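# Move the one filled canister into the yellow bay

## Task

Of the four canisters, exactly one is filled. Place that filled canister in the yellow bay so its whole footprint sits within the taped outline without touching or crossing the tape. Return the three empty canisters to roughly their original spots. At the end all four must stand upright on their own, with none toppled or leaning, and none held up by the robot.

## Robot and tools

ROBOT. A Hello Robot Stretch 4 with a single arm: an omni-wheel base, a lift that slides up a mast, a telescoping arm reaching forward, a wrist with yaw, pitch and roll, and a two-finger gripper. It has four onboard cameras: head_camera, head_left_camera, head_right_camera and wrist_camera. The base rim lies within 0.23 m of the base origin.

FRAMES. The base frame sits on the floor beneath the base centre, with x ahead, y to the left and z up. hand_pose is reported in this frame and marks a point between the fingers, 0.015 m short of the tips. With all wrist joints at zero its axes line up with the base frame. The printed value may be slightly wrong. base_odometry is measured in the frame the base had at the start of the scene. It counts wheel rotation only, so wheel slip shows up as motion. Heading is positive to the left and runs from -3.142 to 3.142.

execute_actions(actions, cameras). actions is a list holding one action, or an empty list, which only returns the state and images. An action may contain "base", "joints" or both, plus optional "pace" and "contact_limits". Alternatively it may contain only {"end_of_arm": "enable_torque"}, which re-powers any wrist or gripper motor that has shut off. Everything in one action starts together.
- base: exactly one relative move, measured from where the base last reported itself. translate_m is a straight move in metres, forward positive, -2 to 2. strafe_m is a sideways move in metres, left positive, -2 to 2. rotate_rad is a turn in place in radians, counter-clockwise (left) positive, -3.2 to 3.2.
- joints: absolute targets keyed by joint name. lift_m is 0 to 1.2 m. arm_m (extension) is 0 to 0.55 m. wrist_yaw_rad is -1.134 to 4.276: 0 points forward, positive turns left, 3.14 is folded back, and above 3.4 the arm may get in the way. wrist_pitch_rad is -1.117 to 4.259: 0 is level and 1.57 points down. wrist_roll_rad is -1.117 to 4.259: at 0 the fingers are level, and positive rolls clockwise as seen from behind the gripper. gripper_m is the finger gap, 0 to 0.08 m. A joint target outside its range is clipped and the result reports this. Any other bad value or unknown key rejects the whole call.
- pace: "slow", "default", "fast" or "max". The base moves at up to 0.1, 0.3, 0.4 or 0.6 m/s and turns at up to 1, 2, 3 or 4 rad/s. Above lift_m 0.2 these caps drop, reaching 0.3 m/s and 1 rad/s at a 1.2 m lift.
- contact_limits: only {"arm_m": x} with x from 0 (most gentle) to 0.75. The default is 0.5.
- cameras: a list of camera names, or "all". If omitted or null you get every camera; [] gives none. An unknown name rejects the call.
Any joint or base you leave out of an action may keep driving toward its earlier target.

wait(seconds): 0 to 10. It commands nothing and returns the state and images.
zoom_image(camera, region): region is [x0, y0, x1, y1] in pixels of that camera's most recent full image, at most 504 by 504, with the origin at the top-left corner.
read_manual(section): returns licence texts only.
finished_scene(scene): pass the current scene number. It closes the scene for good and reports success. Call it only after the canisters are settled and released.

RESULTS. base_status and joint_status say how each motion ended. "done" means the target was reached; for the base it means the wheels turned the commanded amount, even if they slipped. "off_target" means the part stopped short and may still be pushing. "contact_stop_at_<key>" means it hit something; that part then goes slack, a slack lift can sink under load, and a slack base can roll. "limit_stop_at_tilt" means a lean of more than 6 degrees, which leaves the lift, arm and wheels slack until the robot rights itself. "limit_stop_at_own_body" means a self-collision; moving away from the body is still possible. "torque_fault" means a wrist or gripper motor went limp and will ignore commands until enable_torque is sent. on_its_own lists anything not commanded in that call; "held at" gives the held target. If a result reports a stop, any later calls in that same reply are skipped.
lidar_m gives 12 distances in metres, one per 30-degree sector counter-clockwise from straight ahead (4th is left, 7th is behind, 10th is right). "-" means nothing was seen, or something is closer than 0.25 m. Clear objects and thin legs may not show up. wrist_depth_mm is a 7x7 grid of depths from 100 to 2000 mm, starting at the top left. turned_by_wheels and turned_by_imu disagreeing by more than about 0.1 rad points to a collision or slip. base_tilt is in degrees. motor_effort is a percentage with the peak in brackets; a load in a level gripper pushes the wrist_pitch effort away from zero.

GRIPPING. Command gripper_m smaller than the canister's width. After closing, "off_target" means something is between the fingers, and the gripper_m reading stays above the commanded value. A gripper effort held more than about 50 away from 0 causes a torque fault and a drop. A filled canister can be identified by effort or sag when lifted, or by what the cameras show.

AVOID. Turning or driving with more than 1 kg held at arm_m above 0.2, especially at fast paces. Strong pushes or pulls, particularly with the gripper high. Pressing the gripper into objects. Knocking canisters over or leaving them on the tape. Letting any canister drop. To unfold the wrist at the start, send lift_m 0.4 together with wrist_yaw_rad 0. A folded-up and rolled gripper (pitch below -0.2 with roll below -0.4 or above 4) can trigger self-collision stops.

Each tool is called as name([rows], argument=value, ...), one row to a line, values as JSON.

## Session

execute_actions(actions=[])

Scene clock: 0.00 s.
base_odometry: x=+0.000 y=+0.000 heading=+0.000 (m, m, rad; odometry frame)
turned_by_wheels: +0.000 (rad since the last result)
turned_by_imu: +0.000 (rad since the last result)
base_tilt: forward=+0.1 right=-0.6 (deg)
lidar_m: 1.71 1.74 0.99 2.03 1.16 1.06 1.58 0.88 0.87 1.70 1.72 0.88
base_status: not commanded
joint_positions: lift_m=+0.171 arm_m=-0.001 wrist_yaw_rad=+3.167 wrist_pitch_rad=-0.006 wrist_roll_rad=+0.005 gripper_m=+0.040
joint_status: not commanded
motor_effort: lift_m=+20 arm_m=-1 wrist_yaw_rad=+1 wrist_pitch_rad=-7 wrist_roll_rad=+0 gripper_m=+0 wheel_0=+0 wheel_1=+0 wheel_2=+0 (%)
hand_pose: x=-0.0450 y=+0.0819 z=+0.3502 quat_wxyz=(-0.013, +0.003, +0.002, +1.000) (m; base frame)
wrist_depth_mm: - 147 218 - - - - / - 111 145 - - - - / - 108 143 - - - - / - 117 142 - - - - / 145 144 - - - - 946 / 216 1499 1576 1576 1537 1499 946 / 215 991 118 960 136 1042 891
pictures: head_camera, head_left_camera, head_right_camera, wrist_camera
Images, in order (width x height): head_camera 420x560, head_left_camera 420x672, head_right_camera 420x672, wrist_camera 616x392.

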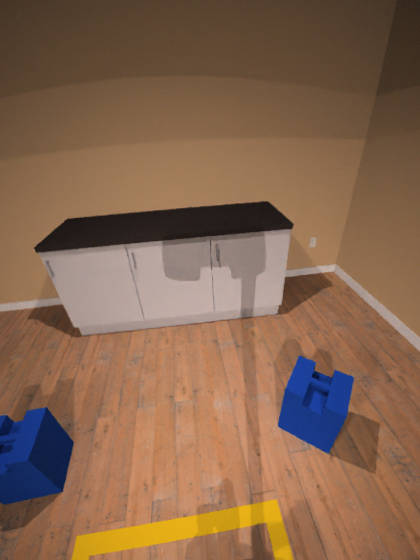

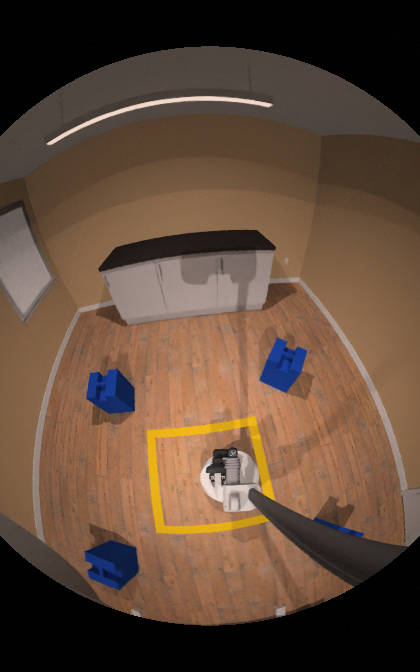

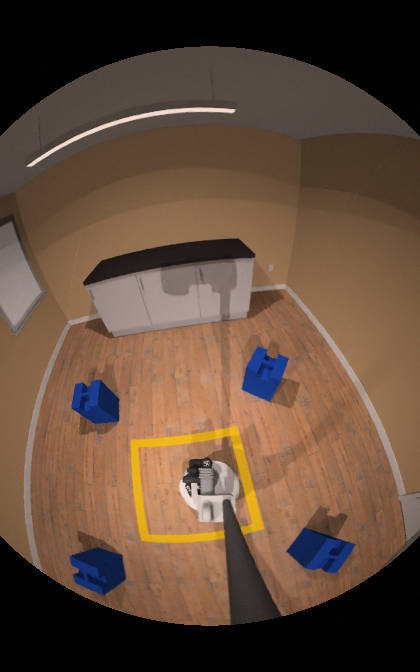

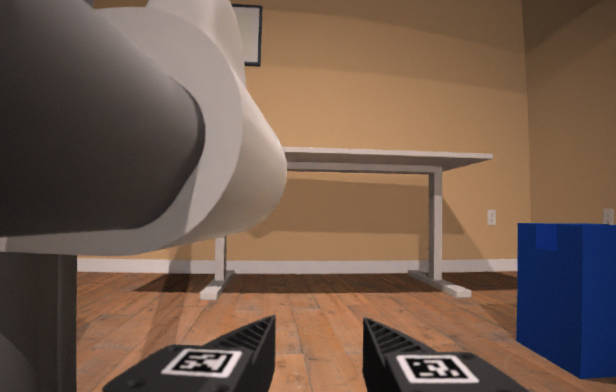

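zoom_image(camera="head_camera", region=[240, 330, 420, 480])

execute_actions([
  {"base":{"rotate_rad":-0.6},"joints":{"lift_m":0.5,"wrist_yaw_rad":0,"gripper_m":0.08}},
])

Region (240, 330, 420, 480) of head_camera's 420x560 image, scaled by 2.800, with more detail than that image has.

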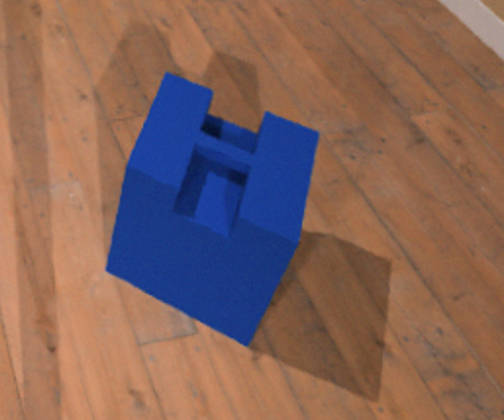

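Scene clock: 17.53 s.
base_odometry: x=+0.000 y=+0.000 heading=-0.600 (m, m, rad; odometry frame)
turned_by_wheels: -0.600 (rad since the last result)
turned_by_imu: -0.598 (rad since the last result)
base_tilt: forward=+0.2 right=-0.5 (deg)
lidar_m: 0.87 1.72 1.73 0.99 2.04 1.26 1.10 1.59 0.90 0.87 1.70 1.72
base_status: done
joint_positions: lift_m=+0.500 arm_m=-0.001 wrist_yaw_rad=+0.000 wrist_pitch_rad=-0.006 wrist_roll_rad=+0.005 gripper_m=+0.080
joint_status: all done
motor_effort: lift_m=+23(26) arm_m=-1(1) wrist_yaw_rad=+0(4) wrist_pitch_rad=-8(9) wrist_roll_rad=+0(3) gripper_m=+1(5) wheel_0=+1(4) wheel_1=+1(7) wheel_2=-1(5) (%)
hand_pose: x=+0.3826 y=-0.0873 z=+0.6793 quat_wxyz=(+1.000, +0.002, -0.003, +0.000) (m; base frame)
wrist_depth_mm: 1921 - - - 1808 1430 1255 / 1863 - - - 1808 1464 1229 / 1863 - - - 1808 1464 1281 / 1281 1499 - - 1756 1464 1255 / 1308 1464 - - 1756 1397 1205 / 1281 1499 - - 1756 1430 1229 / 1308 110 145 1618 1576 109 1160
pictures: head_camera, head_left_camera, head_right_camera, wrist_camera
Images, in order (width x height): head_camera 420x560, head_left_camera 420x672, head_right_camera 420x672, wrist_camera 616x392.

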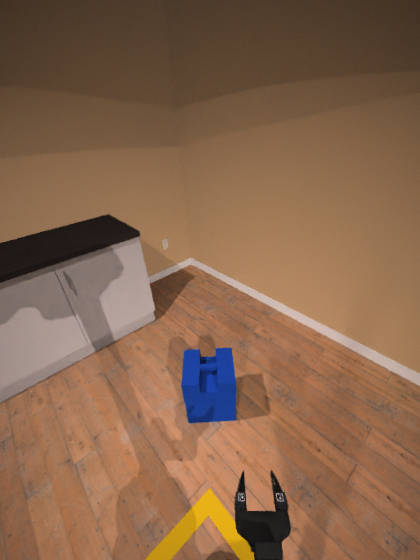

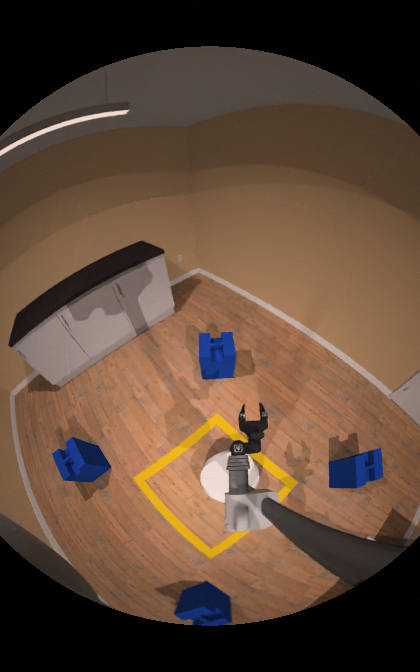

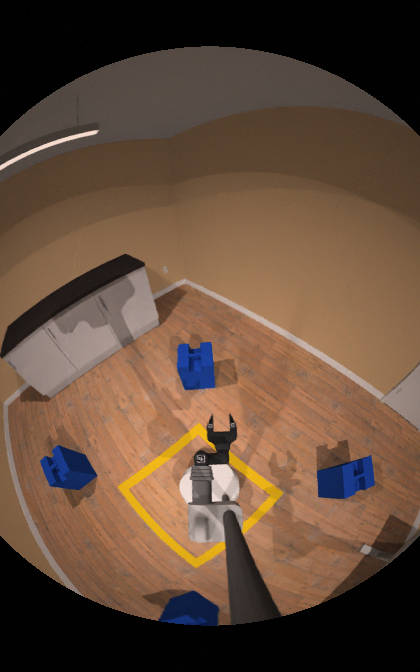

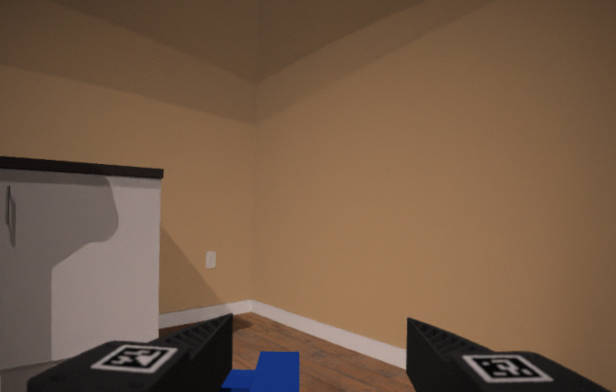

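execute_actions([
  {"base":{"translate_m":0.4},"joints":{"lift_m":0.65,"wrist_pitch_rad":1.57,"wrist_roll_rad":1.57,"arm_m":0.15}},
])

Scene clock: 31.57 s.
base_odometry: x=+0.330 y=-0.226 heading=-0.600 (m, m, rad; odometry frame)
turned_by_wheels: +0.000 (rad since the last result)
turned_by_imu: -0.001 (rad since the last result)
base_tilt: forward=+0.1 right=-0.7 (deg)
lidar_m: 0.50 0.49 1.41 1.20 1.10 2.32 1.49 1.88 0.99 1.67 1.43 1.44
base_status: done
joint_positions: lift_m=+0.650 arm_m=+0.149 wrist_yaw_rad=+0.000 wrist_pitch_rad=+1.569 wrist_roll_rad=+1.570 gripper_m=+0.080
joint_status: all done
motor_effort: lift_m=+23(22) arm_m=+7(8) wrist_yaw_rad=+2(1) wrist_pitch_rad=+4(4) wrist_roll_rad=-1(4) gripper_m=+1(2) wheel_0=+1(5) wheel_1=+2(4) wheel_2=+2(8) (%)
hand_pose: x=+0.3199 y=-0.0874 z=+0.6153 quat_wxyz=(+0.501, +0.500, +0.500, -0.499) (m; base frame)
wrist_depth_mm: 809 798 778 788 778 768 768 / 788 778 788 778 778 768 768 / 788 778 768 768 778 759 750 / 788 768 778 768 750 554 559 / 768 768 759 759 603 539 535 / 379 382 585 741 559 539 539 / 377 110 145 759 750 109 530
pictures: head_camera, head_left_camera, head_right_camera, wrist_camera
Images, in order (width x height): head_camera 420x560, head_left_camera 420x672, head_right_camera 420x672, wrist_camera 616x392.

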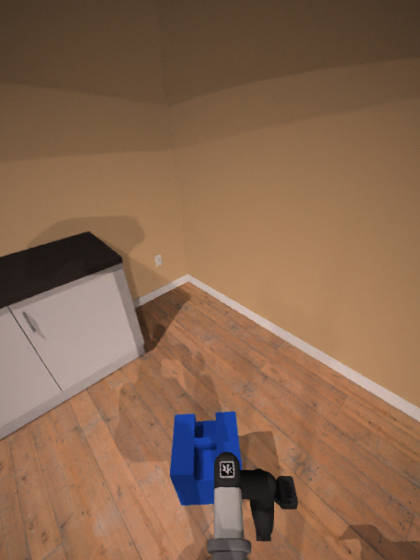

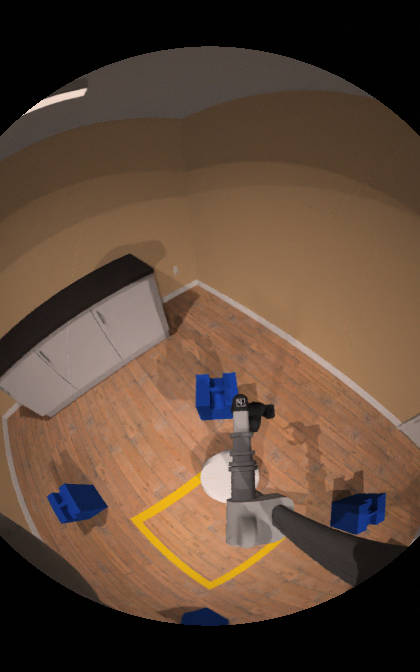

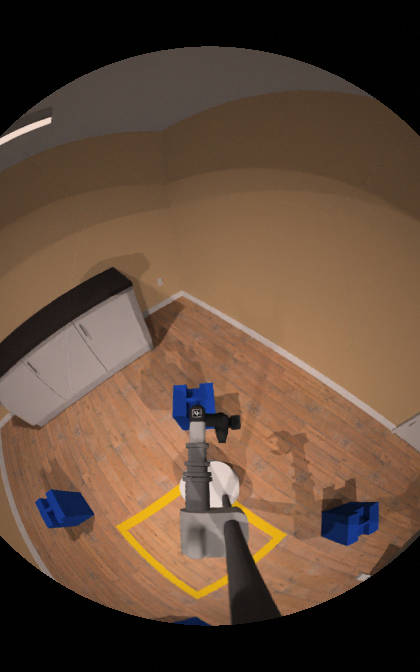

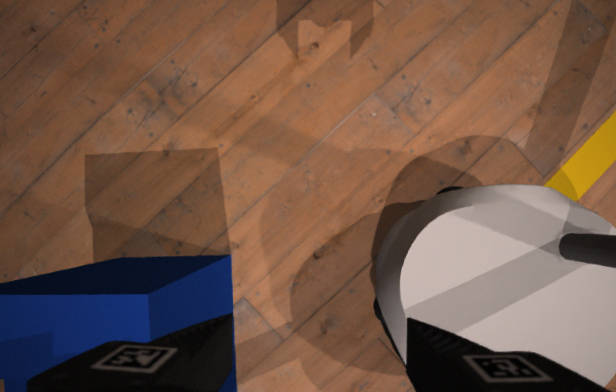

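execute_actions([
  {"base":{"strafe_m":0.11},"joints":{"arm_m":0.42}},
], cameras=["head_camera","wrist_camera"])

Scene clock: 41.37 s.
base_odometry: x=+0.392 y=-0.135 heading=-0.600 (m, m, rad; odometry frame)
turned_by_wheels: +0.000 (rad since the last result)
turned_by_imu: -0.001 (rad since the last result)
base_tilt: forward=+0.1 right=-0.6 (deg)
lidar_m: 0.46 1.33 1.34 1.61 0.99 2.24 1.49 1.96 1.08 1.73 1.51 0.52
base_status: done
joint_positions: lift_m=+0.650 arm_m=+0.419 wrist_yaw_rad=+0.000 wrist_pitch_rad=+1.570 wrist_roll_rad=+1.570 gripper_m=+0.080
joint_status: all done
motor_effort: lift_m=+23(23) arm_m=+7(7) wrist_yaw_rad=+0(1) wrist_pitch_rad=+1(2) wrist_roll_rad=-2(1) gripper_m=+0(1) wheel_0=+1(9) wheel_1=-2(10) wheel_2=+0(1) (%)
hand_pose: x=+0.5898 y=-0.0874 z=+0.6153 quat_wxyz=(+0.501, +0.500, +0.500, -0.499) (m; base frame)
wrist_depth_mm: 798 798 778 778 778 768 768 / 778 778 778 778 768 768 759 / 788 788 759 759 768 759 759 / 768 768 759 768 750 768 741 / 778 768 379 377 377 741 580 / 759 750 445 445 442 750 569 / 759 110 145 389 384 109 569
pictures: head_camera, wrist_camera
Images, in order (width x height): head_camera 420x560, wrist_camera 616x392.

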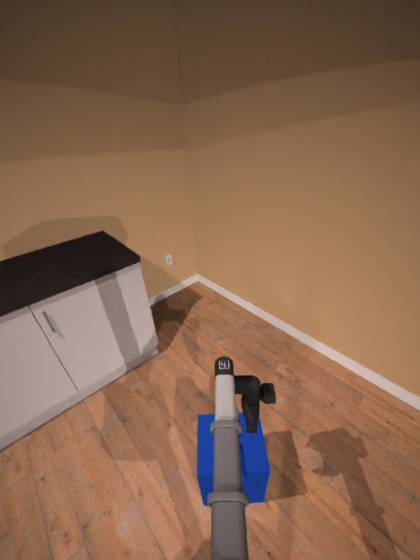

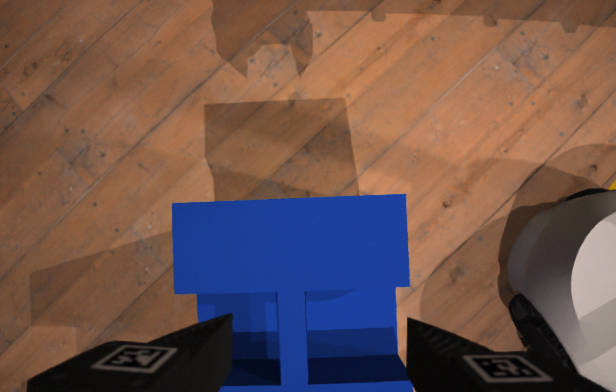

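execute_actions([
  {"base":{"strafe_m":0.1},"joints":{"arm_m":0.395,"lift_m":0.55}},
], cameras=["head_camera","wrist_camera"])

Scene clock: 55.93 s.
base_odometry: x=+0.449 y=-0.052 heading=-0.600 (m, m, rad; odometry frame)
turned_by_wheels: +0.000 (rad since the last result)
turned_by_imu: -0.001 (rad since the last result)
base_tilt: forward=+0.1 right=-0.5 (deg)
lidar_m: 0.47 1.26 1.28 1.54 0.91 2.17 1.48 2.02 1.17 1.80 1.57 0.51
base_status: done
joint_positions: lift_m=+0.550 arm_m=+0.396 wrist_yaw_rad=+0.000 wrist_pitch_rad=+1.570 wrist_roll_rad=+1.570 gripper_m=+0.080
joint_status: all done
motor_effort: lift_m=+17(18) arm_m=-7(7) wrist_yaw_rad=+1(0) wrist_pitch_rad=+2(3) wrist_roll_rad=-1(1) gripper_m=+2(2) wheel_0=+1(9) wheel_1=+0(8) wheel_2=+0(1) (%)
hand_pose: x=+0.5673 y=-0.0874 z=+0.5158 quat_wxyz=(+0.500, +0.500, +0.500, -0.500) (m; base frame)
wrist_depth_mm: 691 691 676 676 676 668 668 / 683 287 289 286 283 668 668 / 691 287 283 283 282 661 647 / 676 355 285 351 351 654 647 / 676 668 351 349 351 647 580 / 654 351 278 290 319 647 530 / 661 110 145 274 273 109 508
pictures: head_camera, wrist_camera
Images, in order (width x height): head_camera 420x560, wrist_camera 616x392.

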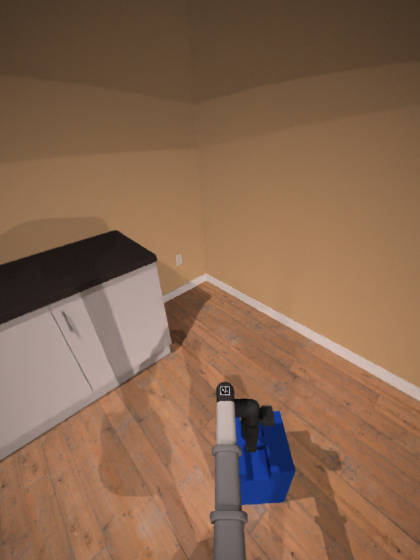

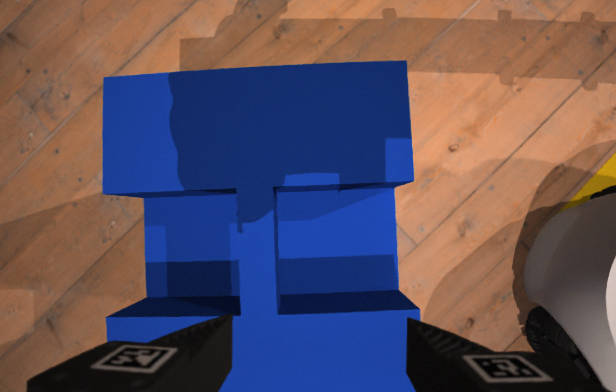

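execute_actions([
  {"joints":{"arm_m":0.437,"lift_m":0.42}},
], cameras=["wrist_camera"])

execute_actions([
  {"joints":{"lift_m":0.345},"pace":"slow"},
], cameras=["wrist_camera"])

execute_actions([
  {"joints":{"gripper_m":0.0}},
], cameras=[])

execute_actions([
  {"joints":{"lift_m":0.39},"pace":"slow"},
], cameras=["wrist_camera","head_camera"])

Scene clock: 78.30 s.
base_odometry: x=+0.449 y=-0.052 heading=-0.600 (m, m, rad; odometry frame)
turned_by_wheels: +0.000 (rad since the last result)
turned_by_imu: -0.001 (rad since the last result)
base_tilt: forward=+0.1 right=-0.5 (deg)
lidar_m: 0.47 1.28 1.27 1.53 0.92 2.17 1.47 2.02 1.18 1.84 1.59 0.51
base_status: not commanded
joint_positions: lift_m=+0.420 arm_m=+0.436 wrist_yaw_rad=+0.000 wrist_pitch_rad=+1.570 wrist_roll_rad=+1.570 gripper_m=+0.080
joint_status: all done
motor_effort: lift_m=+17(18) arm_m=+7(7) wrist_yaw_rad=+1(1) wrist_pitch_rad=+1(1) wrist_roll_rad=+0(2) gripper_m=+2(2) wheel_0=+2(1) wheel_1=+1(0) wheel_2=+1(1) (%)
hand_pose: x=+0.6068 y=-0.0874 z=+0.3858 quat_wxyz=(+0.500, +0.500, +0.500, -0.500) (m; base frame)
wrist_depth_mm: 156 156 154 154 153 152 152 / 156 154 154 153 152 151 151 / 154 153 153 152 151 150 168 / 549 224 223 151 220 220 525 / 535 224 222 149 219 218 517 / 530 223 220 148 218 217 521 / 535 110 145 148 169 109 512
pictures: wrist_camera
Images, in order (width x height): wrist_camera 616x392.

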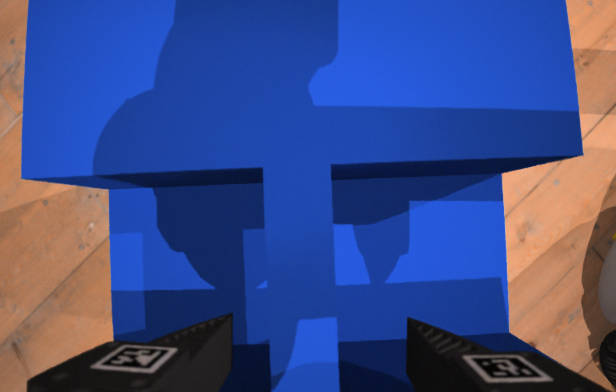

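Scene clock: 79.77 s.
base_odometry: x=+0.449 y=-0.052 heading=-0.599 (m, m, rad; odometry frame)
turned_by_wheels: +0.000 (rad since the last result)
turned_by_imu: +0.000 (rad since the last result)
base_tilt: forward=+0.0 right=-0.7 (deg)
lidar_m: 0.47 1.27 1.27 1.56 0.92 2.16 1.48 2.01 1.15 1.83 1.59 0.50
base_status: not commanded
joint_positions: lift_m=+0.381 arm_m=+0.436 wrist_yaw_rad=+0.000 wrist_pitch_rad=+1.572 wrist_roll_rad=+1.570 gripper_m=+0.080
joint_status: lift_m contact_stop (moved -0.039 of -0.075)
on_its_own: lift_m is slack since a contact_stop (your +0.345 is given up)
motor_effort: lift_m=+19(19) arm_m=+6(7) wrist_yaw_rad=+0(5) wrist_pitch_rad=-4(50) wrist_roll_rad=-2(5) gripper_m=+2(2) wheel_0=+2(2) wheel_1=+1(1) wheel_2=+3(3) (%)
hand_pose: x=+0.6065 y=-0.0874 z=+0.3463 quat_wxyz=(+0.500, +0.500, +0.500, -0.500) (m; base frame)
wrist_depth_mm: 118 118 117 116 116 115 - / 117 117 116 116 115 114 - / 116 116 115 114 114 113 150 / 504 187 186 114 184 183 492 / 504 186 185 113 182 182 484 / 500 185 183 112 181 180 484 / 492 110 128 111 169 109 477
pictures: wrist_camera
Images, in order (width x height): wrist_camera 616x392.

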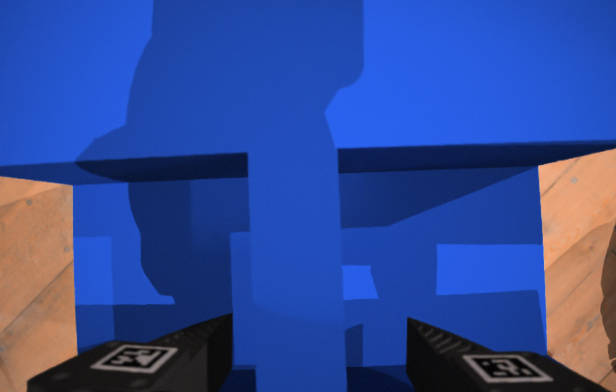

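not run: a stop came earlier in this reply.

not run: a stop came earlier in this reply.

execute_actions([
  {"base":{"strafe_m":-0.012},"joints":{"arm_m":0.447,"lift_m":0.40}},
], cameras=["wrist_camera"])

execute_actions([
  {"joints":{"lift_m":0.35},"pace":"slow"},
], cameras=["wrist_camera"])

execute_actions([
  {"joints":{"gripper_m":0.0}},
], cameras=[])

execute_actions([
  {"joints":{"lift_m":0.39},"pace":"slow"},
], cameras=["wrist_camera","head_camera"])

Scene clock: 104.47 s.
base_odometry: x=+0.442 y=-0.062 heading=-0.599 (m, m, rad; odometry frame)
turned_by_wheels: +0.000 (rad since the last result)
turned_by_imu: -0.001 (rad since the last result)
base_tilt: forward=+0.2 right=-0.5 (deg)
lidar_m: 0.47 1.27 1.28 1.55 0.91 2.18 1.48 2.01 1.18 1.81 1.58 0.50
base_status: done
joint_positions: lift_m=+0.400 arm_m=+0.446 wrist_yaw_rad=+0.000 wrist_pitch_rad=+1.570 wrist_roll_rad=+1.570 gripper_m=+0.080
joint_status: all done
motor_effort: lift_m=+23(24) arm_m=+7(8) wrist_yaw_rad=+1(4) wrist_pitch_rad=+0(8) wrist_roll_rad=-3(3) gripper_m=+2(2) wheel_0=+1(11) wheel_1=+0(6) wheel_2=+0(0) (%)
hand_pose: x=+0.6167 y=-0.0874 z=+0.3653 quat_wxyz=(+0.500, +0.500, +0.500, -0.500) (m; base frame)
wrist_depth_mm: 135 135 134 133 132 131 - / 134 133 133 132 131 131 - / 133 132 131 131 130 130 129 / 132 132 138 130 189 199 504 / 521 202 202 129 199 198 504 / 512 202 200 128 198 197 496 / 512 110 145 127 158 109 496
pictures: wrist_camera
Images, in order (width x height): wrist_camera 616x392.

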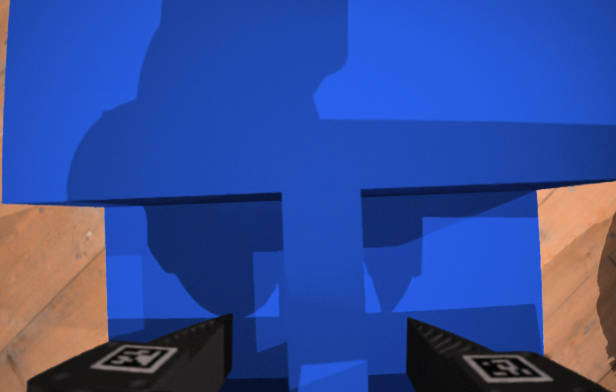

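Scene clock: 105.80 s.
base_odometry: x=+0.442 y=-0.062 heading=-0.599 (m, m, rad; odometry frame)
turned_by_wheels: +0.000 (rad since the last result)
turned_by_imu: +0.000 (rad since the last result)
base_tilt: forward=+0.2 right=-0.5 (deg)
lidar_m: 0.47 1.27 1.28 1.54 0.93 2.17 1.46 2.02 1.15 1.81 1.58 0.50
base_status: not commanded
joint_positions: lift_m=+0.364 arm_m=+0.446 wrist_yaw_rad=+0.000 wrist_pitch_rad=+1.568 wrist_roll_rad=+1.570 gripper_m=+0.080
joint_status: lift_m contact_stop (moved -0.036 of -0.050)
on_its_own: lift_m is slack since a contact_stop (your +0.350 is given up)
motor_effort: lift_m=+18(24) arm_m=+7(7) wrist_yaw_rad=+2(13) wrist_pitch_rad=+7(20) wrist_roll_rad=+0(1) gripper_m=+1(3) wheel_0=+2(3) wheel_1=+0(1) wheel_2=-1(1) (%)
hand_pose: x=+0.6173 y=-0.0874 z=+0.3295 quat_wxyz=(+0.501, +0.501, +0.499, -0.499) (m; base frame)
wrist_depth_mm: 102 101 101 100 - - - / 101 100 - - - - - / 100 - - - - - - / 330 171 170 - 167 166 - / 488 171 169 - 167 165 165 / 484 169 168 - 165 164 163 / 488 110 145 - 148 110 -
pictures: wrist_camera
Images, in order (width x height): wrist_camera 616x392.

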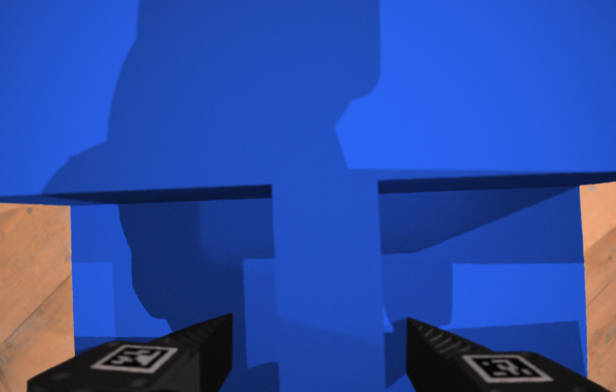

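not run: a stop came earlier in this reply.

not run: a stop came earlier in this reply.

execute_actions([
  {"joints":{"gripper_m":0.0,"lift_m":0.367}},
], cameras=[])

execute_actions([
  {"joints":{"lift_m":0.40},"pace":"slow"},
], cameras=["wrist_camera","head_camera"])

Scene clock: 115.17 s.
base_odometry: x=+0.442 y=-0.062 heading=-0.599 (m, m, rad; odometry frame)
turned_by_wheels: +0.000 (rad since the last result)
turned_by_imu: -0.001 (rad since the last result)
base_tilt: forward=+0.2 right=-0.6 (deg)
lidar_m: 0.48 1.26 1.26 1.54 0.91 2.19 1.48 2.01 1.14 1.81 1.58 0.50
base_status: not commanded
joint_positions: lift_m=+0.367 arm_m=+0.446 wrist_yaw_rad=+0.000 wrist_pitch_rad=+1.569 wrist_roll_rad=+1.569 gripper_m=+0.027
joint_status: gripper_m off_target (ended at +0.027, target +0.000); the others done
on_its_own: gripper_m is held at +0.022, not at your +0.000, by its contact guard: the fingers met something
motor_effort: lift_m=+22(22) arm_m=+6(7) wrist_yaw_rad=+1(3) wrist_pitch_rad=+3(12) wrist_roll_rad=+1(2) gripper_m=-43(65) wheel_0=+1(1) wheel_1=+0(0) wheel_2=+1(1) (%)
hand_pose: x=+0.6172 y=-0.0874 z=+0.3324 quat_wxyz=(+0.501, +0.500, +0.500, -0.499) (m; base frame)
wrist_depth_mm: 101 101 100 - - - - / 100 100 - - - - - / - - - - - - - / 329 171 170 - 167 167 167 / 488 170 169 - 167 166 165 / 484 168 167 - 166 164 163 / 477 167 110 - 110 163 -
pictures: none
No camera images: the call's "cameras" was empty. Leave "cameras" out to get every camera's image.

Scene clock: 116.27 s.
base_odometry: x=+0.442 y=-0.062 heading=-0.599 (m, m, rad; odometry frame)
turned_by_wheels: +0.000 (rad since the last result)
turned_by_imu: +0.000 (rad since the last result)
base_tilt: forward=+0.2 right=-0.6 (deg)
lidar_m: 0.48 1.26 1.28 1.53 0.91 2.17 1.47 2.02 1.14 1.81 1.58 0.51
base_status: not commanded
joint_positions: lift_m=+0.399 arm_m=+0.446 wrist_yaw_rad=+0.000 wrist_pitch_rad=+1.570 wrist_roll_rad=+1.570 gripper_m=+0.027
joint_status: all done
on_its_own: gripper_m is held at +0.022, not at your +0.000, by its contact guard: the fingers met something
motor_effort: lift_m=+27(28) arm_m=+6(6) wrist_yaw_rad=+2(0) wrist_pitch_rad=+2(9) wrist_roll_rad=-1(0) gripper_m=-40(45) wheel_0=+1(2) wheel_1=+0(0) wheel_2=+1(2) (%)
hand_pose: x=+0.6170 y=-0.0874 z=+0.3650 quat_wxyz=(+0.500, +0.500, +0.500, -0.500) (m; base frame)
wrist_depth_mm: 103 103 102 101 100 - - / 102 101 101 100 - - - / 101 101 100 - - - - / 347 173 171 - 168 167 166 / 517 171 169 - 167 166 164 / 508 169 168 - 165 164 163 / 508 169 109 - 109 163 -
pictures: head_camera, wrist_camera
Images, in order (width x height): head_camera 420x560, wrist_camera 616x392.

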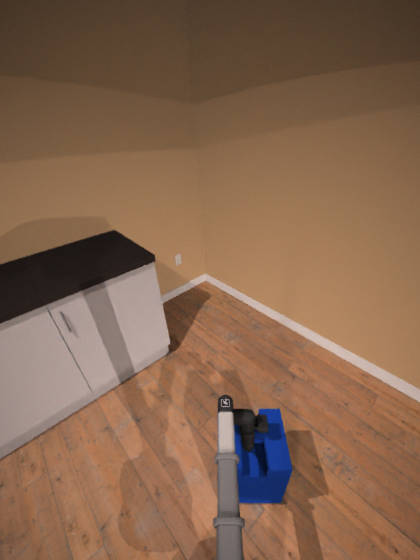

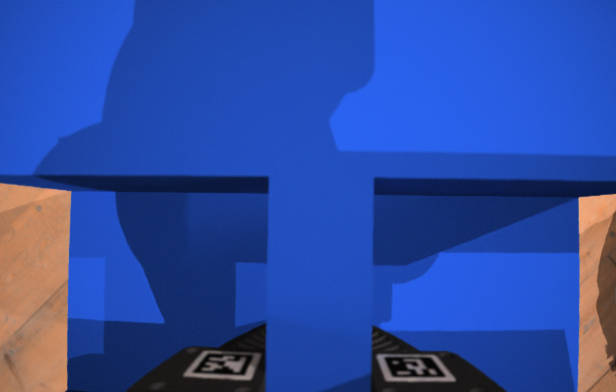

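execute_actions([
  {"joints":{"lift_m":0.366},"pace":"slow"},
], cameras=[])

execute_actions([
  {"joints":{"gripper_m":0.08}},
], cameras=[])

execute_actions([
  {"joints":{"lift_m":0.5},"base":{"translate_m":-0.4}},
], cameras=[])

execute_actions([
  {"joints":{"arm_m":0.15},"base":{"strafe_m":-0.198}},
], cameras=[])

execute_actions([
  {"base":{"rotate_rad":-1.6}},
], cameras=["head_camera","head_left_camera"])

Scene clock: 134.30 s.
base_odometry: x=+0.442 y=-0.062 heading=-0.599 (m, m, rad; odometry frame)
turned_by_wheels: +0.000 (rad since the last result)
turned_by_imu: -0.001 (rad since the last result)
base_tilt: forward=+0.1 right=-0.6 (deg)
lidar_m: 0.49 1.29 1.28 1.54 0.92 2.18 1.48 2.01 1.15 1.81 1.58 0.51
base_status: not commanded
joint_positions: lift_m=+0.366 arm_m=+0.446 wrist_yaw_rad=-0.001 wrist_pitch_rad=+1.569 wrist_roll_rad=+1.570 gripper_m=+0.027
joint_status: all done
on_its_own: gripper_m is held at +0.022, not at your +0.000, by its contact guard: the fingers met something
motor_effort: lift_m=+14(25) arm_m=+6(6) wrist_yaw_rad=+3(3) wrist_pitch_rad=+3(6) wrist_roll_rad=-2(0) gripper_m=-39(40) wheel_0=+1(2) wheel_1=+0(0) wheel_2=+1(2) (%)
hand_pose: x=+0.6170 y=-0.0874 z=+0.3320 quat_wxyz=(+0.500, +0.500, +0.500, -0.500) (m; base frame)
wrist_depth_mm: 102 101 101 100 - - - / 101 101 100 - - - - / 100 100 - - - - - / 332 171 170 - 167 167 - / 492 171 169 - 167 165 165 / 484 169 168 - 166 164 163 / 484 168 109 - 109 163 -
pictures: none
No camera images: the call's "cameras" was empty. Leave "cameras" out to get every camera's image.

Scene clock: 135.50 s.
base_odometry: x=+0.442 y=-0.062 heading=-0.599 (m, m, rad; odometry frame)
turned_by_wheels: +0.000 (rad since the last result)
turned_by_imu: +0.000 (rad since the last result)
base_tilt: forward=+0.2 right=-0.6 (deg)
lidar_m: 0.48 1.27 1.29 1.56 0.91 2.17 1.46 2.01 1.15 1.81 1.57 0.52
base_status: not commanded
joint_positions: lift_m=+0.366 arm_m=+0.446 wrist_yaw_rad=-0.001 wrist_pitch_rad=+1.573 wrist_roll_rad=+1.570 gripper_m=+0.080
joint_status: all done
motor_effort: lift_m=+15(15) arm_m=+6(6) wrist_yaw_rad=+4(4) wrist_pitch_rad=-7(9) wrist_roll_rad=+1(1) gripper_m=+3(39) wheel_0=+2(2) wheel_1=+0(0) wheel_2=+1(1) (%)
hand_pose: x=+0.6162 y=-0.0874 z=+0.3319 quat_wxyz=(+0.499, +0.500, +0.500, -0.501) (m; base frame)
wrist_depth_mm: 101 101 100 100 - - - / 101 100 - - - - - / 100 - - - - - - / 329 171 170 - 168 167 167 / 484 170 169 - 167 167 166 / 477 169 168 - 166 165 164 / 480 110 145 - 163 110 -
pictures: none
No camera images: the call's "cameras" was empty. Leave "cameras" out to get every camera's image.

Scene clock: 138.30 s.
base_odometry: x=+0.112 y=+0.163 heading=-0.599 (m, m, rad; odometry frame)
turned_by_wheels: +0.000 (rad since the last result)
turned_by_imu: +0.000 (rad since the last result)
base_tilt: forward=+0.1 right=-0.7 (deg)
lidar_m: 0.83 1.57 1.57 0.81 1.90 1.89 1.05 1.72 1.71 1.06 1.85 0.90
base_status: done
joint_positions: lift_m=+0.500 arm_m=+0.446 wrist_yaw_rad=+0.000 wrist_pitch_rad=+1.570 wrist_roll_rad=+1.570 gripper_m=+0.080
joint_status: all done
motor_effort: lift_m=+23(25) arm_m=+6(6) wrist_yaw_rad=+0(3) wrist_pitch_rad=+1(10) wrist_roll_rad=-1(2) gripper_m=+1(2) wheel_0=-1(6) wheel_1=+0(4) wheel_2=-1(11) (%)
hand_pose: x=+0.6171 y=-0.0874 z=+0.4653 quat_wxyz=(+0.501, +0.500, +0.500, -0.499) (m; base frame)
wrist_depth_mm: 640 640 634 634 621 627 621 / 627 627 627 627 621 621 621 / 317 459 621 615 615 609 609 / 312 459 615 609 609 609 603 / 317 455 615 603 609 597 603 / 314 452 615 615 603 597 597 / 301 110 145 603 597 109 591
pictures: none
No camera images: the call's "cameras" was empty. Leave "cameras" out to get every camera's image.

Scene clock: 140.30 s.
base_odometry: x=+0.000 y=+0.000 heading=-0.599 (m, m, rad; odometry frame)
turned_by_wheels: +0.000 (rad since the last result)
turned_by_imu: +0.000 (rad since the last result)
base_tilt: forward=+0.1 right=-0.6 (deg)
lidar_m: 0.84 0.88 1.72 1.01 2.04 1.27 1.06 1.59 0.91 0.85 1.71 1.72
base_status: done
joint_positions: lift_m=+0.500 arm_m=+0.151 wrist_yaw_rad=+0.000 wrist_pitch_rad=+1.570 wrist_roll_rad=+1.570 gripper_m=+0.080
joint_status: all done
motor_effort: lift_m=+23(23) arm_m=-7(7) wrist_yaw_rad=+1(1) wrist_pitch_rad=+1(4) wrist_roll_rad=-1(3) gripper_m=+1(1) wheel_0=-1(7) wheel_1=+1(7) wheel_2=+1(1) (%)
hand_pose: x=+0.3223 y=-0.0874 z=+0.4653 quat_wxyz=(+0.500, +0.500, +0.500, -0.500) (m; base frame)
wrist_depth_mm: 634 634 627 627 621 627 615 / 640 627 621 627 621 621 621 / 634 621 621 621 615 615 603 / 627 621 615 615 615 445 399 / 621 615 615 609 603 397 392 / 621 615 603 603 504 394 389 / 615 110 145 597 597 109 382
pictures: none
No camera images: the call's "cameras" was empty. Leave "cameras" out to get every camera's image.

Scene clock: 142.37 s.
base_odometry: x=+0.000 y=+0.000 heading=-2.199 (m, m, rad; odometry frame)
turned_by_wheels: -1.600 (rad since the last result)
turned_by_imu: -1.593 (rad since the last result)
base_tilt: forward=+0.1 right=-0.6 (deg)
lidar_m: 0.86 1.70 1.70 0.83 0.88 1.71 1.00 2.04 2.04 1.09 1.57 0.90
base_status: done
joint_positions: lift_m=+0.500 arm_m=+0.151 wrist_yaw_rad=+0.000 wrist_pitch_rad=+1.570 wrist_roll_rad=+1.570 gripper_m=+0.080
joint_status: not commanded
motor_effort: lift_m=+22(22) arm_m=-7(7) wrist_yaw_rad=+0(0) wrist_pitch_rad=+1(0) wrist_roll_rad=-1(3) gripper_m=+2(1) wheel_0=+1(3) wheel_1=+1(7) wheel_2=+0(7) (%)
hand_pose: x=+0.3224 y=-0.0874 z=+0.4654 quat_wxyz=(+0.500, +0.500, +0.500, -0.500) (m; base frame)
wrist_depth_mm: 634 634 627 634 627 627 621 / 634 634 627 621 621 615 615 / 627 627 627 621 615 609 621 / 621 627 615 609 615 445 402 / 621 615 621 609 609 394 394 / 609 609 609 609 500 389 389 / 609 110 145 603 597 109 389
pictures: head_camera, head_left_camera
Images, in order (width x height): head_camera 420x560, head_left_camera 420x672.

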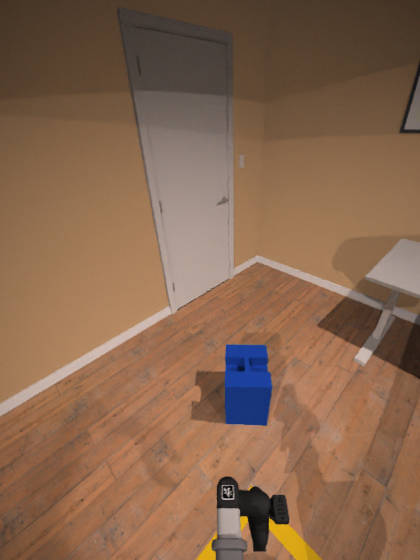

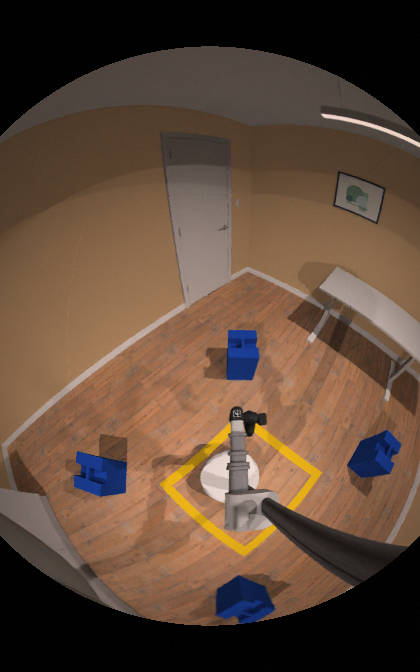

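execute_actions([
  {"base":{"translate_m":0.4},"joints":{"wrist_roll_rad":0,"lift_m":0.55}},
], cameras=[])

execute_actions([
  {"base":{"strafe_m":-0.09},"joints":{"arm_m":0.42}},
], cameras=["head_camera","wrist_camera"])

Scene clock: 158.33 s.
base_odometry: x=-0.235 y=-0.324 heading=-2.199 (m, m, rad; odometry frame)
turned_by_wheels: +0.000 (rad since the last result)
turned_by_imu: -0.002 (rad since the last result)
base_tilt: forward=+0.2 right=-0.6 (deg)
lidar_m: 0.49 1.44 1.42 1.66 0.93 1.98 1.40 2.33 1.20 1.34 1.30 0.48
base_status: done
joint_positions: lift_m=+0.550 arm_m=+0.151 wrist_yaw_rad=+0.000 wrist_pitch_rad=+1.570 wrist_roll_rad=+0.000 gripper_m=+0.080
joint_status: all done
motor_effort: lift_m=+22(24) arm_m=-7(7) wrist_yaw_rad=+0(0) wrist_pitch_rad=+0(0) wrist_roll_rad=-4(2) gripper_m=+1(1) wheel_0=+0(6) wheel_1=+0(7) wheel_2=+0(9) (%)
hand_pose: x=+0.3223 y=-0.0874 z=+0.5153 quat_wxyz=(+0.707, +0.000, +0.707, +0.000) (m; base frame)
wrist_depth_mm: 699 691 287 285 282 279 654 / 691 683 336 285 281 279 654 / 691 683 683 484 452 654 654 / 683 683 676 668 654 647 640 / 683 683 668 661 654 654 640 / 676 668 668 654 654 647 634 / 683 110 145 462 535 109 634
pictures: none
No camera images: the call's "cameras" was empty. Leave "cameras" out to get every camera's image.

Scene clock: 160.27 s.
base_odometry: x=-0.308 y=-0.271 heading=-2.199 (m, m, rad; odometry frame)
turned_by_wheels: +0.000 (rad since the last result)
turned_by_imu: -0.001 (rad since the last result)
base_tilt: forward=+0.1 right=-0.6 (deg)
lidar_m: 0.45 1.49 1.49 1.74 1.01 2.07 1.40 2.27 1.11 1.41 1.24 0.49
base_status: done
joint_positions: lift_m=+0.550 arm_m=+0.419 wrist_yaw_rad=+0.000 wrist_pitch_rad=+1.570 wrist_roll_rad=+0.000 gripper_m=+0.080
joint_status: all done
motor_effort: lift_m=+22(22) arm_m=+7(7) wrist_yaw_rad=+0(1) wrist_pitch_rad=+0(0) wrist_roll_rad=+0(2) gripper_m=+2(0) wheel_0=-1(8) wheel_1=-1(10) wheel_2=-1(1) (%)
hand_pose: x=+0.5898 y=-0.0874 z=+0.5153 quat_wxyz=(+0.707, +0.000, +0.707, +0.000) (m; base frame)
wrist_depth_mm: 691 691 676 676 676 654 654 / 691 287 285 283 281 654 654 / 683 289 285 279 279 654 647 / 683 683 283 324 345 647 640 / 676 668 351 347 349 647 640 / 676 282 279 304 345 640 634 / 668 110 145 276 272 109 634
pictures: head_camera, wrist_camera
Images, in order (width x height): head_camera 420x560, wrist_camera 616x392.

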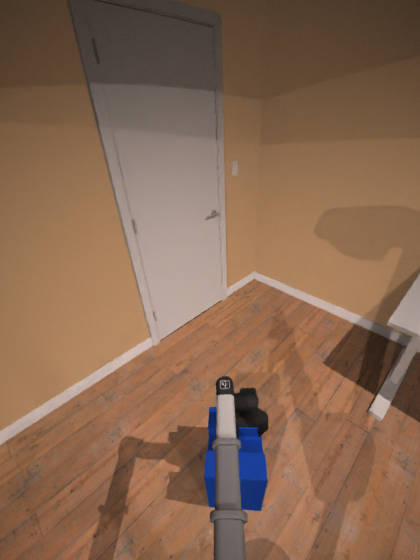

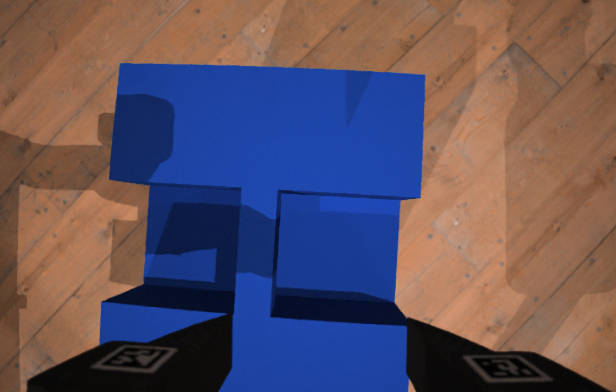

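execute_actions([
  {"base":{"strafe_m":0.047},"joints":{"lift_m":0.41}},
], cameras=["wrist_camera"])

Scene clock: 174.77 s.
base_odometry: x=-0.270 y=-0.299 heading=-2.199 (m, m, rad; odometry frame)
turned_by_wheels: +0.000 (rad since the last result)
turned_by_imu: -0.001 (rad since the last result)
base_tilt: forward=+0.1 right=-0.5 (deg)
lidar_m: 0.45 1.47 1.45 1.70 0.97 2.03 1.40 2.31 1.18 1.30 1.27 0.48
base_status: done
joint_positions: lift_m=+0.410 arm_m=+0.419 wrist_yaw_rad=+0.000 wrist_pitch_rad=+1.570 wrist_roll_rad=+0.000 gripper_m=+0.080
joint_status: all done
motor_effort: lift_m=+17(19) arm_m=+7(7) wrist_yaw_rad=+1(0) wrist_pitch_rad=+2(1) wrist_roll_rad=-2(0) gripper_m=+0(1) wheel_0=+0(8) wheel_1=+0(9) wheel_2=+0(1) (%)
hand_pose: x=+0.5898 y=-0.0874 z=+0.3758 quat_wxyz=(+0.707, +0.000, +0.707, +0.000) (m; base frame)
wrist_depth_mm: 146 145 143 142 141 140 - / 146 144 143 142 140 139 138 / 145 144 142 141 139 138 137 / 539 216 213 140 208 207 508 / 535 215 211 139 208 207 508 / 535 213 211 138 207 206 504 / 525 110 145 138 180 110 508
pictures: wrist_camera
Images, in order (width x height): wrist_camera 616x392.

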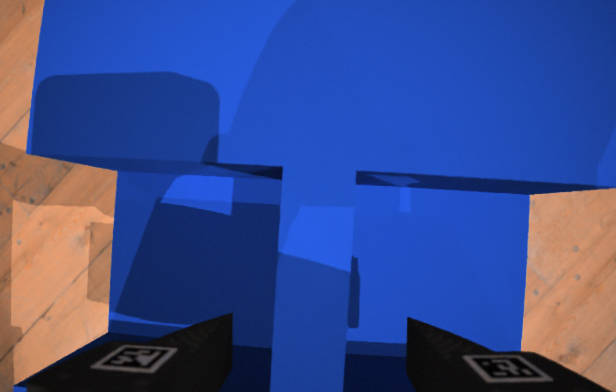

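execute_actions([
  {"base":{"strafe_m":0.005},"joints":{"arm_m":0.426,"wrist_roll_rad":0.07}},
], cameras=["wrist_camera"])

execute_actions([
  {"joints":{"lift_m":0.367},"pace":"slow"},
], cameras=["wrist_camera"])

execute_actions([
  {"joints":{"gripper_m":0.0}},
], cameras=[])

execute_actions([
  {"joints":{"lift_m":0.40},"pace":"slow"},
], cameras=["wrist_camera"])

Scene clock: 191.03 s.
base_odometry: x=-0.266 y=-0.302 heading=-2.199 (m, m, rad; odometry frame)
turned_by_wheels: +0.000 (rad since the last result)
turned_by_imu: -0.001 (rad since the last result)
base_tilt: forward=+0.2 right=-0.7 (deg)
lidar_m: 0.46 1.46 1.45 1.69 0.95 2.02 1.41 2.30 1.17 1.28 1.27 0.47
base_status: done
joint_positions: lift_m=+0.410 arm_m=+0.425 wrist_yaw_rad=+0.000 wrist_pitch_rad=+1.570 wrist_roll_rad=+0.070 gripper_m=+0.080
joint_status: all done
motor_effort: lift_m=+17(17) arm_m=+7(6) wrist_yaw_rad=+1(1) wrist_pitch_rad=+1(2) wrist_roll_rad=+0(1) gripper_m=+2(2) wheel_0=+2(5) wheel_1=-1(7) wheel_2=+0(2) (%)
hand_pose: x=+0.5958 y=-0.0874 z=+0.3758 quat_wxyz=(+0.707, +0.025, +0.706, -0.025) (m; base frame)
wrist_depth_mm: 146 145 143 142 141 140 - / 145 144 142 141 140 139 138 / 144 143 142 141 139 138 137 / 535 216 213 140 208 208 512 / 535 215 213 139 208 208 512 / 535 213 211 138 208 206 508 / 530 110 145 137 158 109 504
pictures: wrist_camera
Images, in order (width x height): wrist_camera 616x392.

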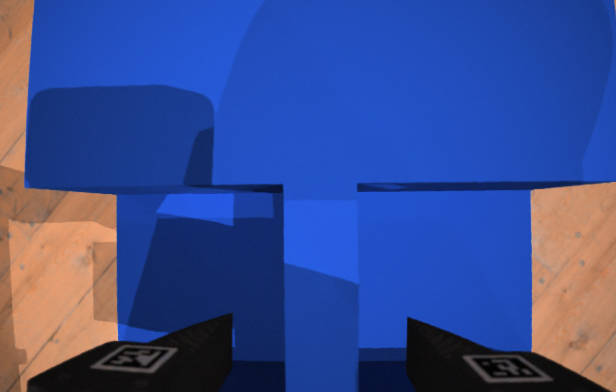

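Scene clock: 192.23 s.
base_odometry: x=-0.266 y=-0.302 heading=-2.199 (m, m, rad; odometry frame)
turned_by_wheels: +0.000 (rad since the last result)
turned_by_imu: +0.000 (rad since the last result)
base_tilt: forward=+0.0 right=-0.6 (deg)
lidar_m: 0.46 1.45 1.46 1.70 0.94 2.00 1.39 2.29 1.15 1.31 1.28 0.47
base_status: not commanded
joint_positions: lift_m=+0.367 arm_m=+0.425 wrist_yaw_rad=+0.000 wrist_pitch_rad=+1.570 wrist_roll_rad=+0.070 gripper_m=+0.080
joint_status: all done
motor_effort: lift_m=+17(14) arm_m=+7(7) wrist_yaw_rad=+1(0) wrist_pitch_rad=+1(2) wrist_roll_rad=+0(0) gripper_m=+1(1) wheel_0=+1(2) wheel_1=+0(1) wheel_2=+0(0) (%)
hand_pose: x=+0.5958 y=-0.0874 z=+0.3328 quat_wxyz=(+0.707, +0.025, +0.706, -0.025) (m; base frame)
wrist_depth_mm: 101 100 - - - - - / 101 100 - - - - - / 100 - - - - - - / 488 172 170 - 167 165 164 / 492 170 169 - 166 165 164 / 492 169 168 - 166 164 163 / 484 110 146 - 159 109 -
pictures: wrist_camera
Images, in order (width x height): wrist_camera 616x392.

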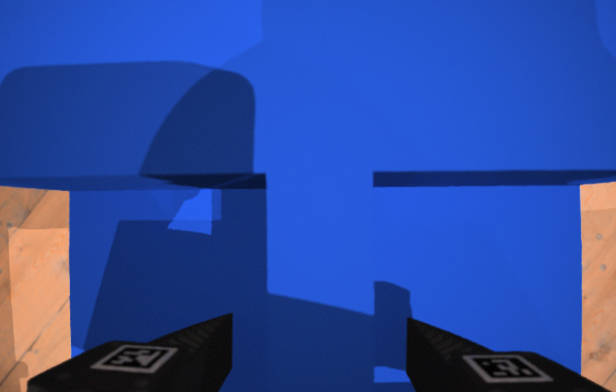

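Scene clock: 193.43 s.
base_odometry: x=-0.266 y=-0.302 heading=-2.199 (m, m, rad; odometry frame)
turned_by_wheels: +0.000 (rad since the last result)
turned_by_imu: +0.000 (rad since the last result)
base_tilt: forward=+0.2 right=-0.7 (deg)
lidar_m: 0.47 1.47 1.45 1.69 0.96 2.02 1.41 2.29 1.15 1.31 1.27 0.47
base_status: not commanded
joint_positions: lift_m=+0.367 arm_m=+0.425 wrist_yaw_rad=+0.000 wrist_pitch_rad=+1.570 wrist_roll_rad=+0.070 gripper_m=+0.027
joint_status: gripper_m off_target (ended at +0.027, target +0.000)
on_its_own: gripper_m is held at +0.021, not at your +0.000, by its contact guard: the fingers met something
motor_effort: lift_m=+17(17) arm_m=+7(7) wrist_yaw_rad=+0(2) wrist_pitch_rad=-1(1) wrist_roll_rad=-2(3) gripper_m=-44(65) wheel_0=+2(2) wheel_1=+0(1) wheel_2=-1(1) (%)
hand_pose: x=+0.5958 y=-0.0874 z=+0.3328 quat_wxyz=(+0.707, +0.025, +0.706, -0.025) (m; base frame)
wrist_depth_mm: 101 100 - - - - - / 101 100 - - - - - / 100 - - - - - - / 496 172 170 - 167 166 - / 492 171 169 - 166 165 164 / 488 169 168 - 165 164 163 / 484 169 110 - 110 163 -
pictures: none
No camera images: the call's "cameras" was empty. Leave "cameras" out to get every camera's image.

Scene clock: 194.53 s.
base_odometry: x=-0.266 y=-0.302 heading=-2.199 (m, m, rad; odometry frame)
turned_by_wheels: +0.000 (rad since the last result)
turned_by_imu: +0.000 (rad since the last result)
base_tilt: forward=+0.1 right=-0.6 (deg)
lidar_m: 0.45 1.47 1.45 1.67 0.97 2.00 1.41 2.31 1.16 1.29 1.27 0.45
base_status: not commanded
joint_positions: lift_m=+0.399 arm_m=+0.425 wrist_yaw_rad=+0.000 wrist_pitch_rad=+1.571 wrist_roll_rad=+0.070 gripper_m=+0.027
joint_status: all done
on_its_own: gripper_m is held at +0.021, not at your +0.000, by its contact guard: the fingers met something
motor_effort: lift_m=+27(29) arm_m=+7(7) wrist_yaw_rad=+0(0) wrist_pitch_rad=-2(3) wrist_roll_rad=+1(0) gripper_m=-42(44) wheel_0=+1(1) wheel_1=+0(0) wheel_2=-1(1) (%)
hand_pose: x=+0.5956 y=-0.0874 z=+0.3650 quat_wxyz=(+0.707, +0.025, +0.707, -0.025) (m; base frame)
wrist_depth_mm: 102 101 100 - - - - / 101 101 100 - - - - / 101 - - - - - - / 525 171 171 - 167 166 166 / 525 171 169 - 167 165 164 / 521 170 168 - 165 164 163 / 517 169 109 - 109 163 -
pictures: wrist_camera
Images, in order (width x height): wrist_camera 616x392.

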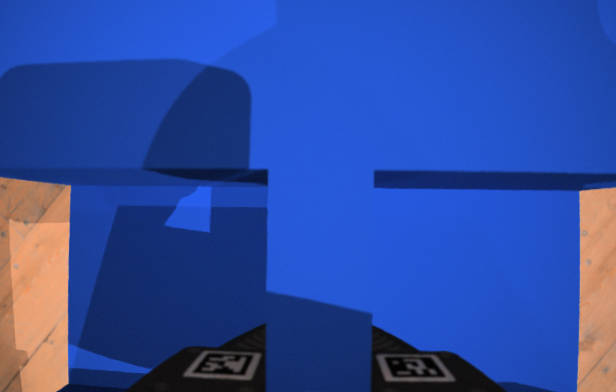

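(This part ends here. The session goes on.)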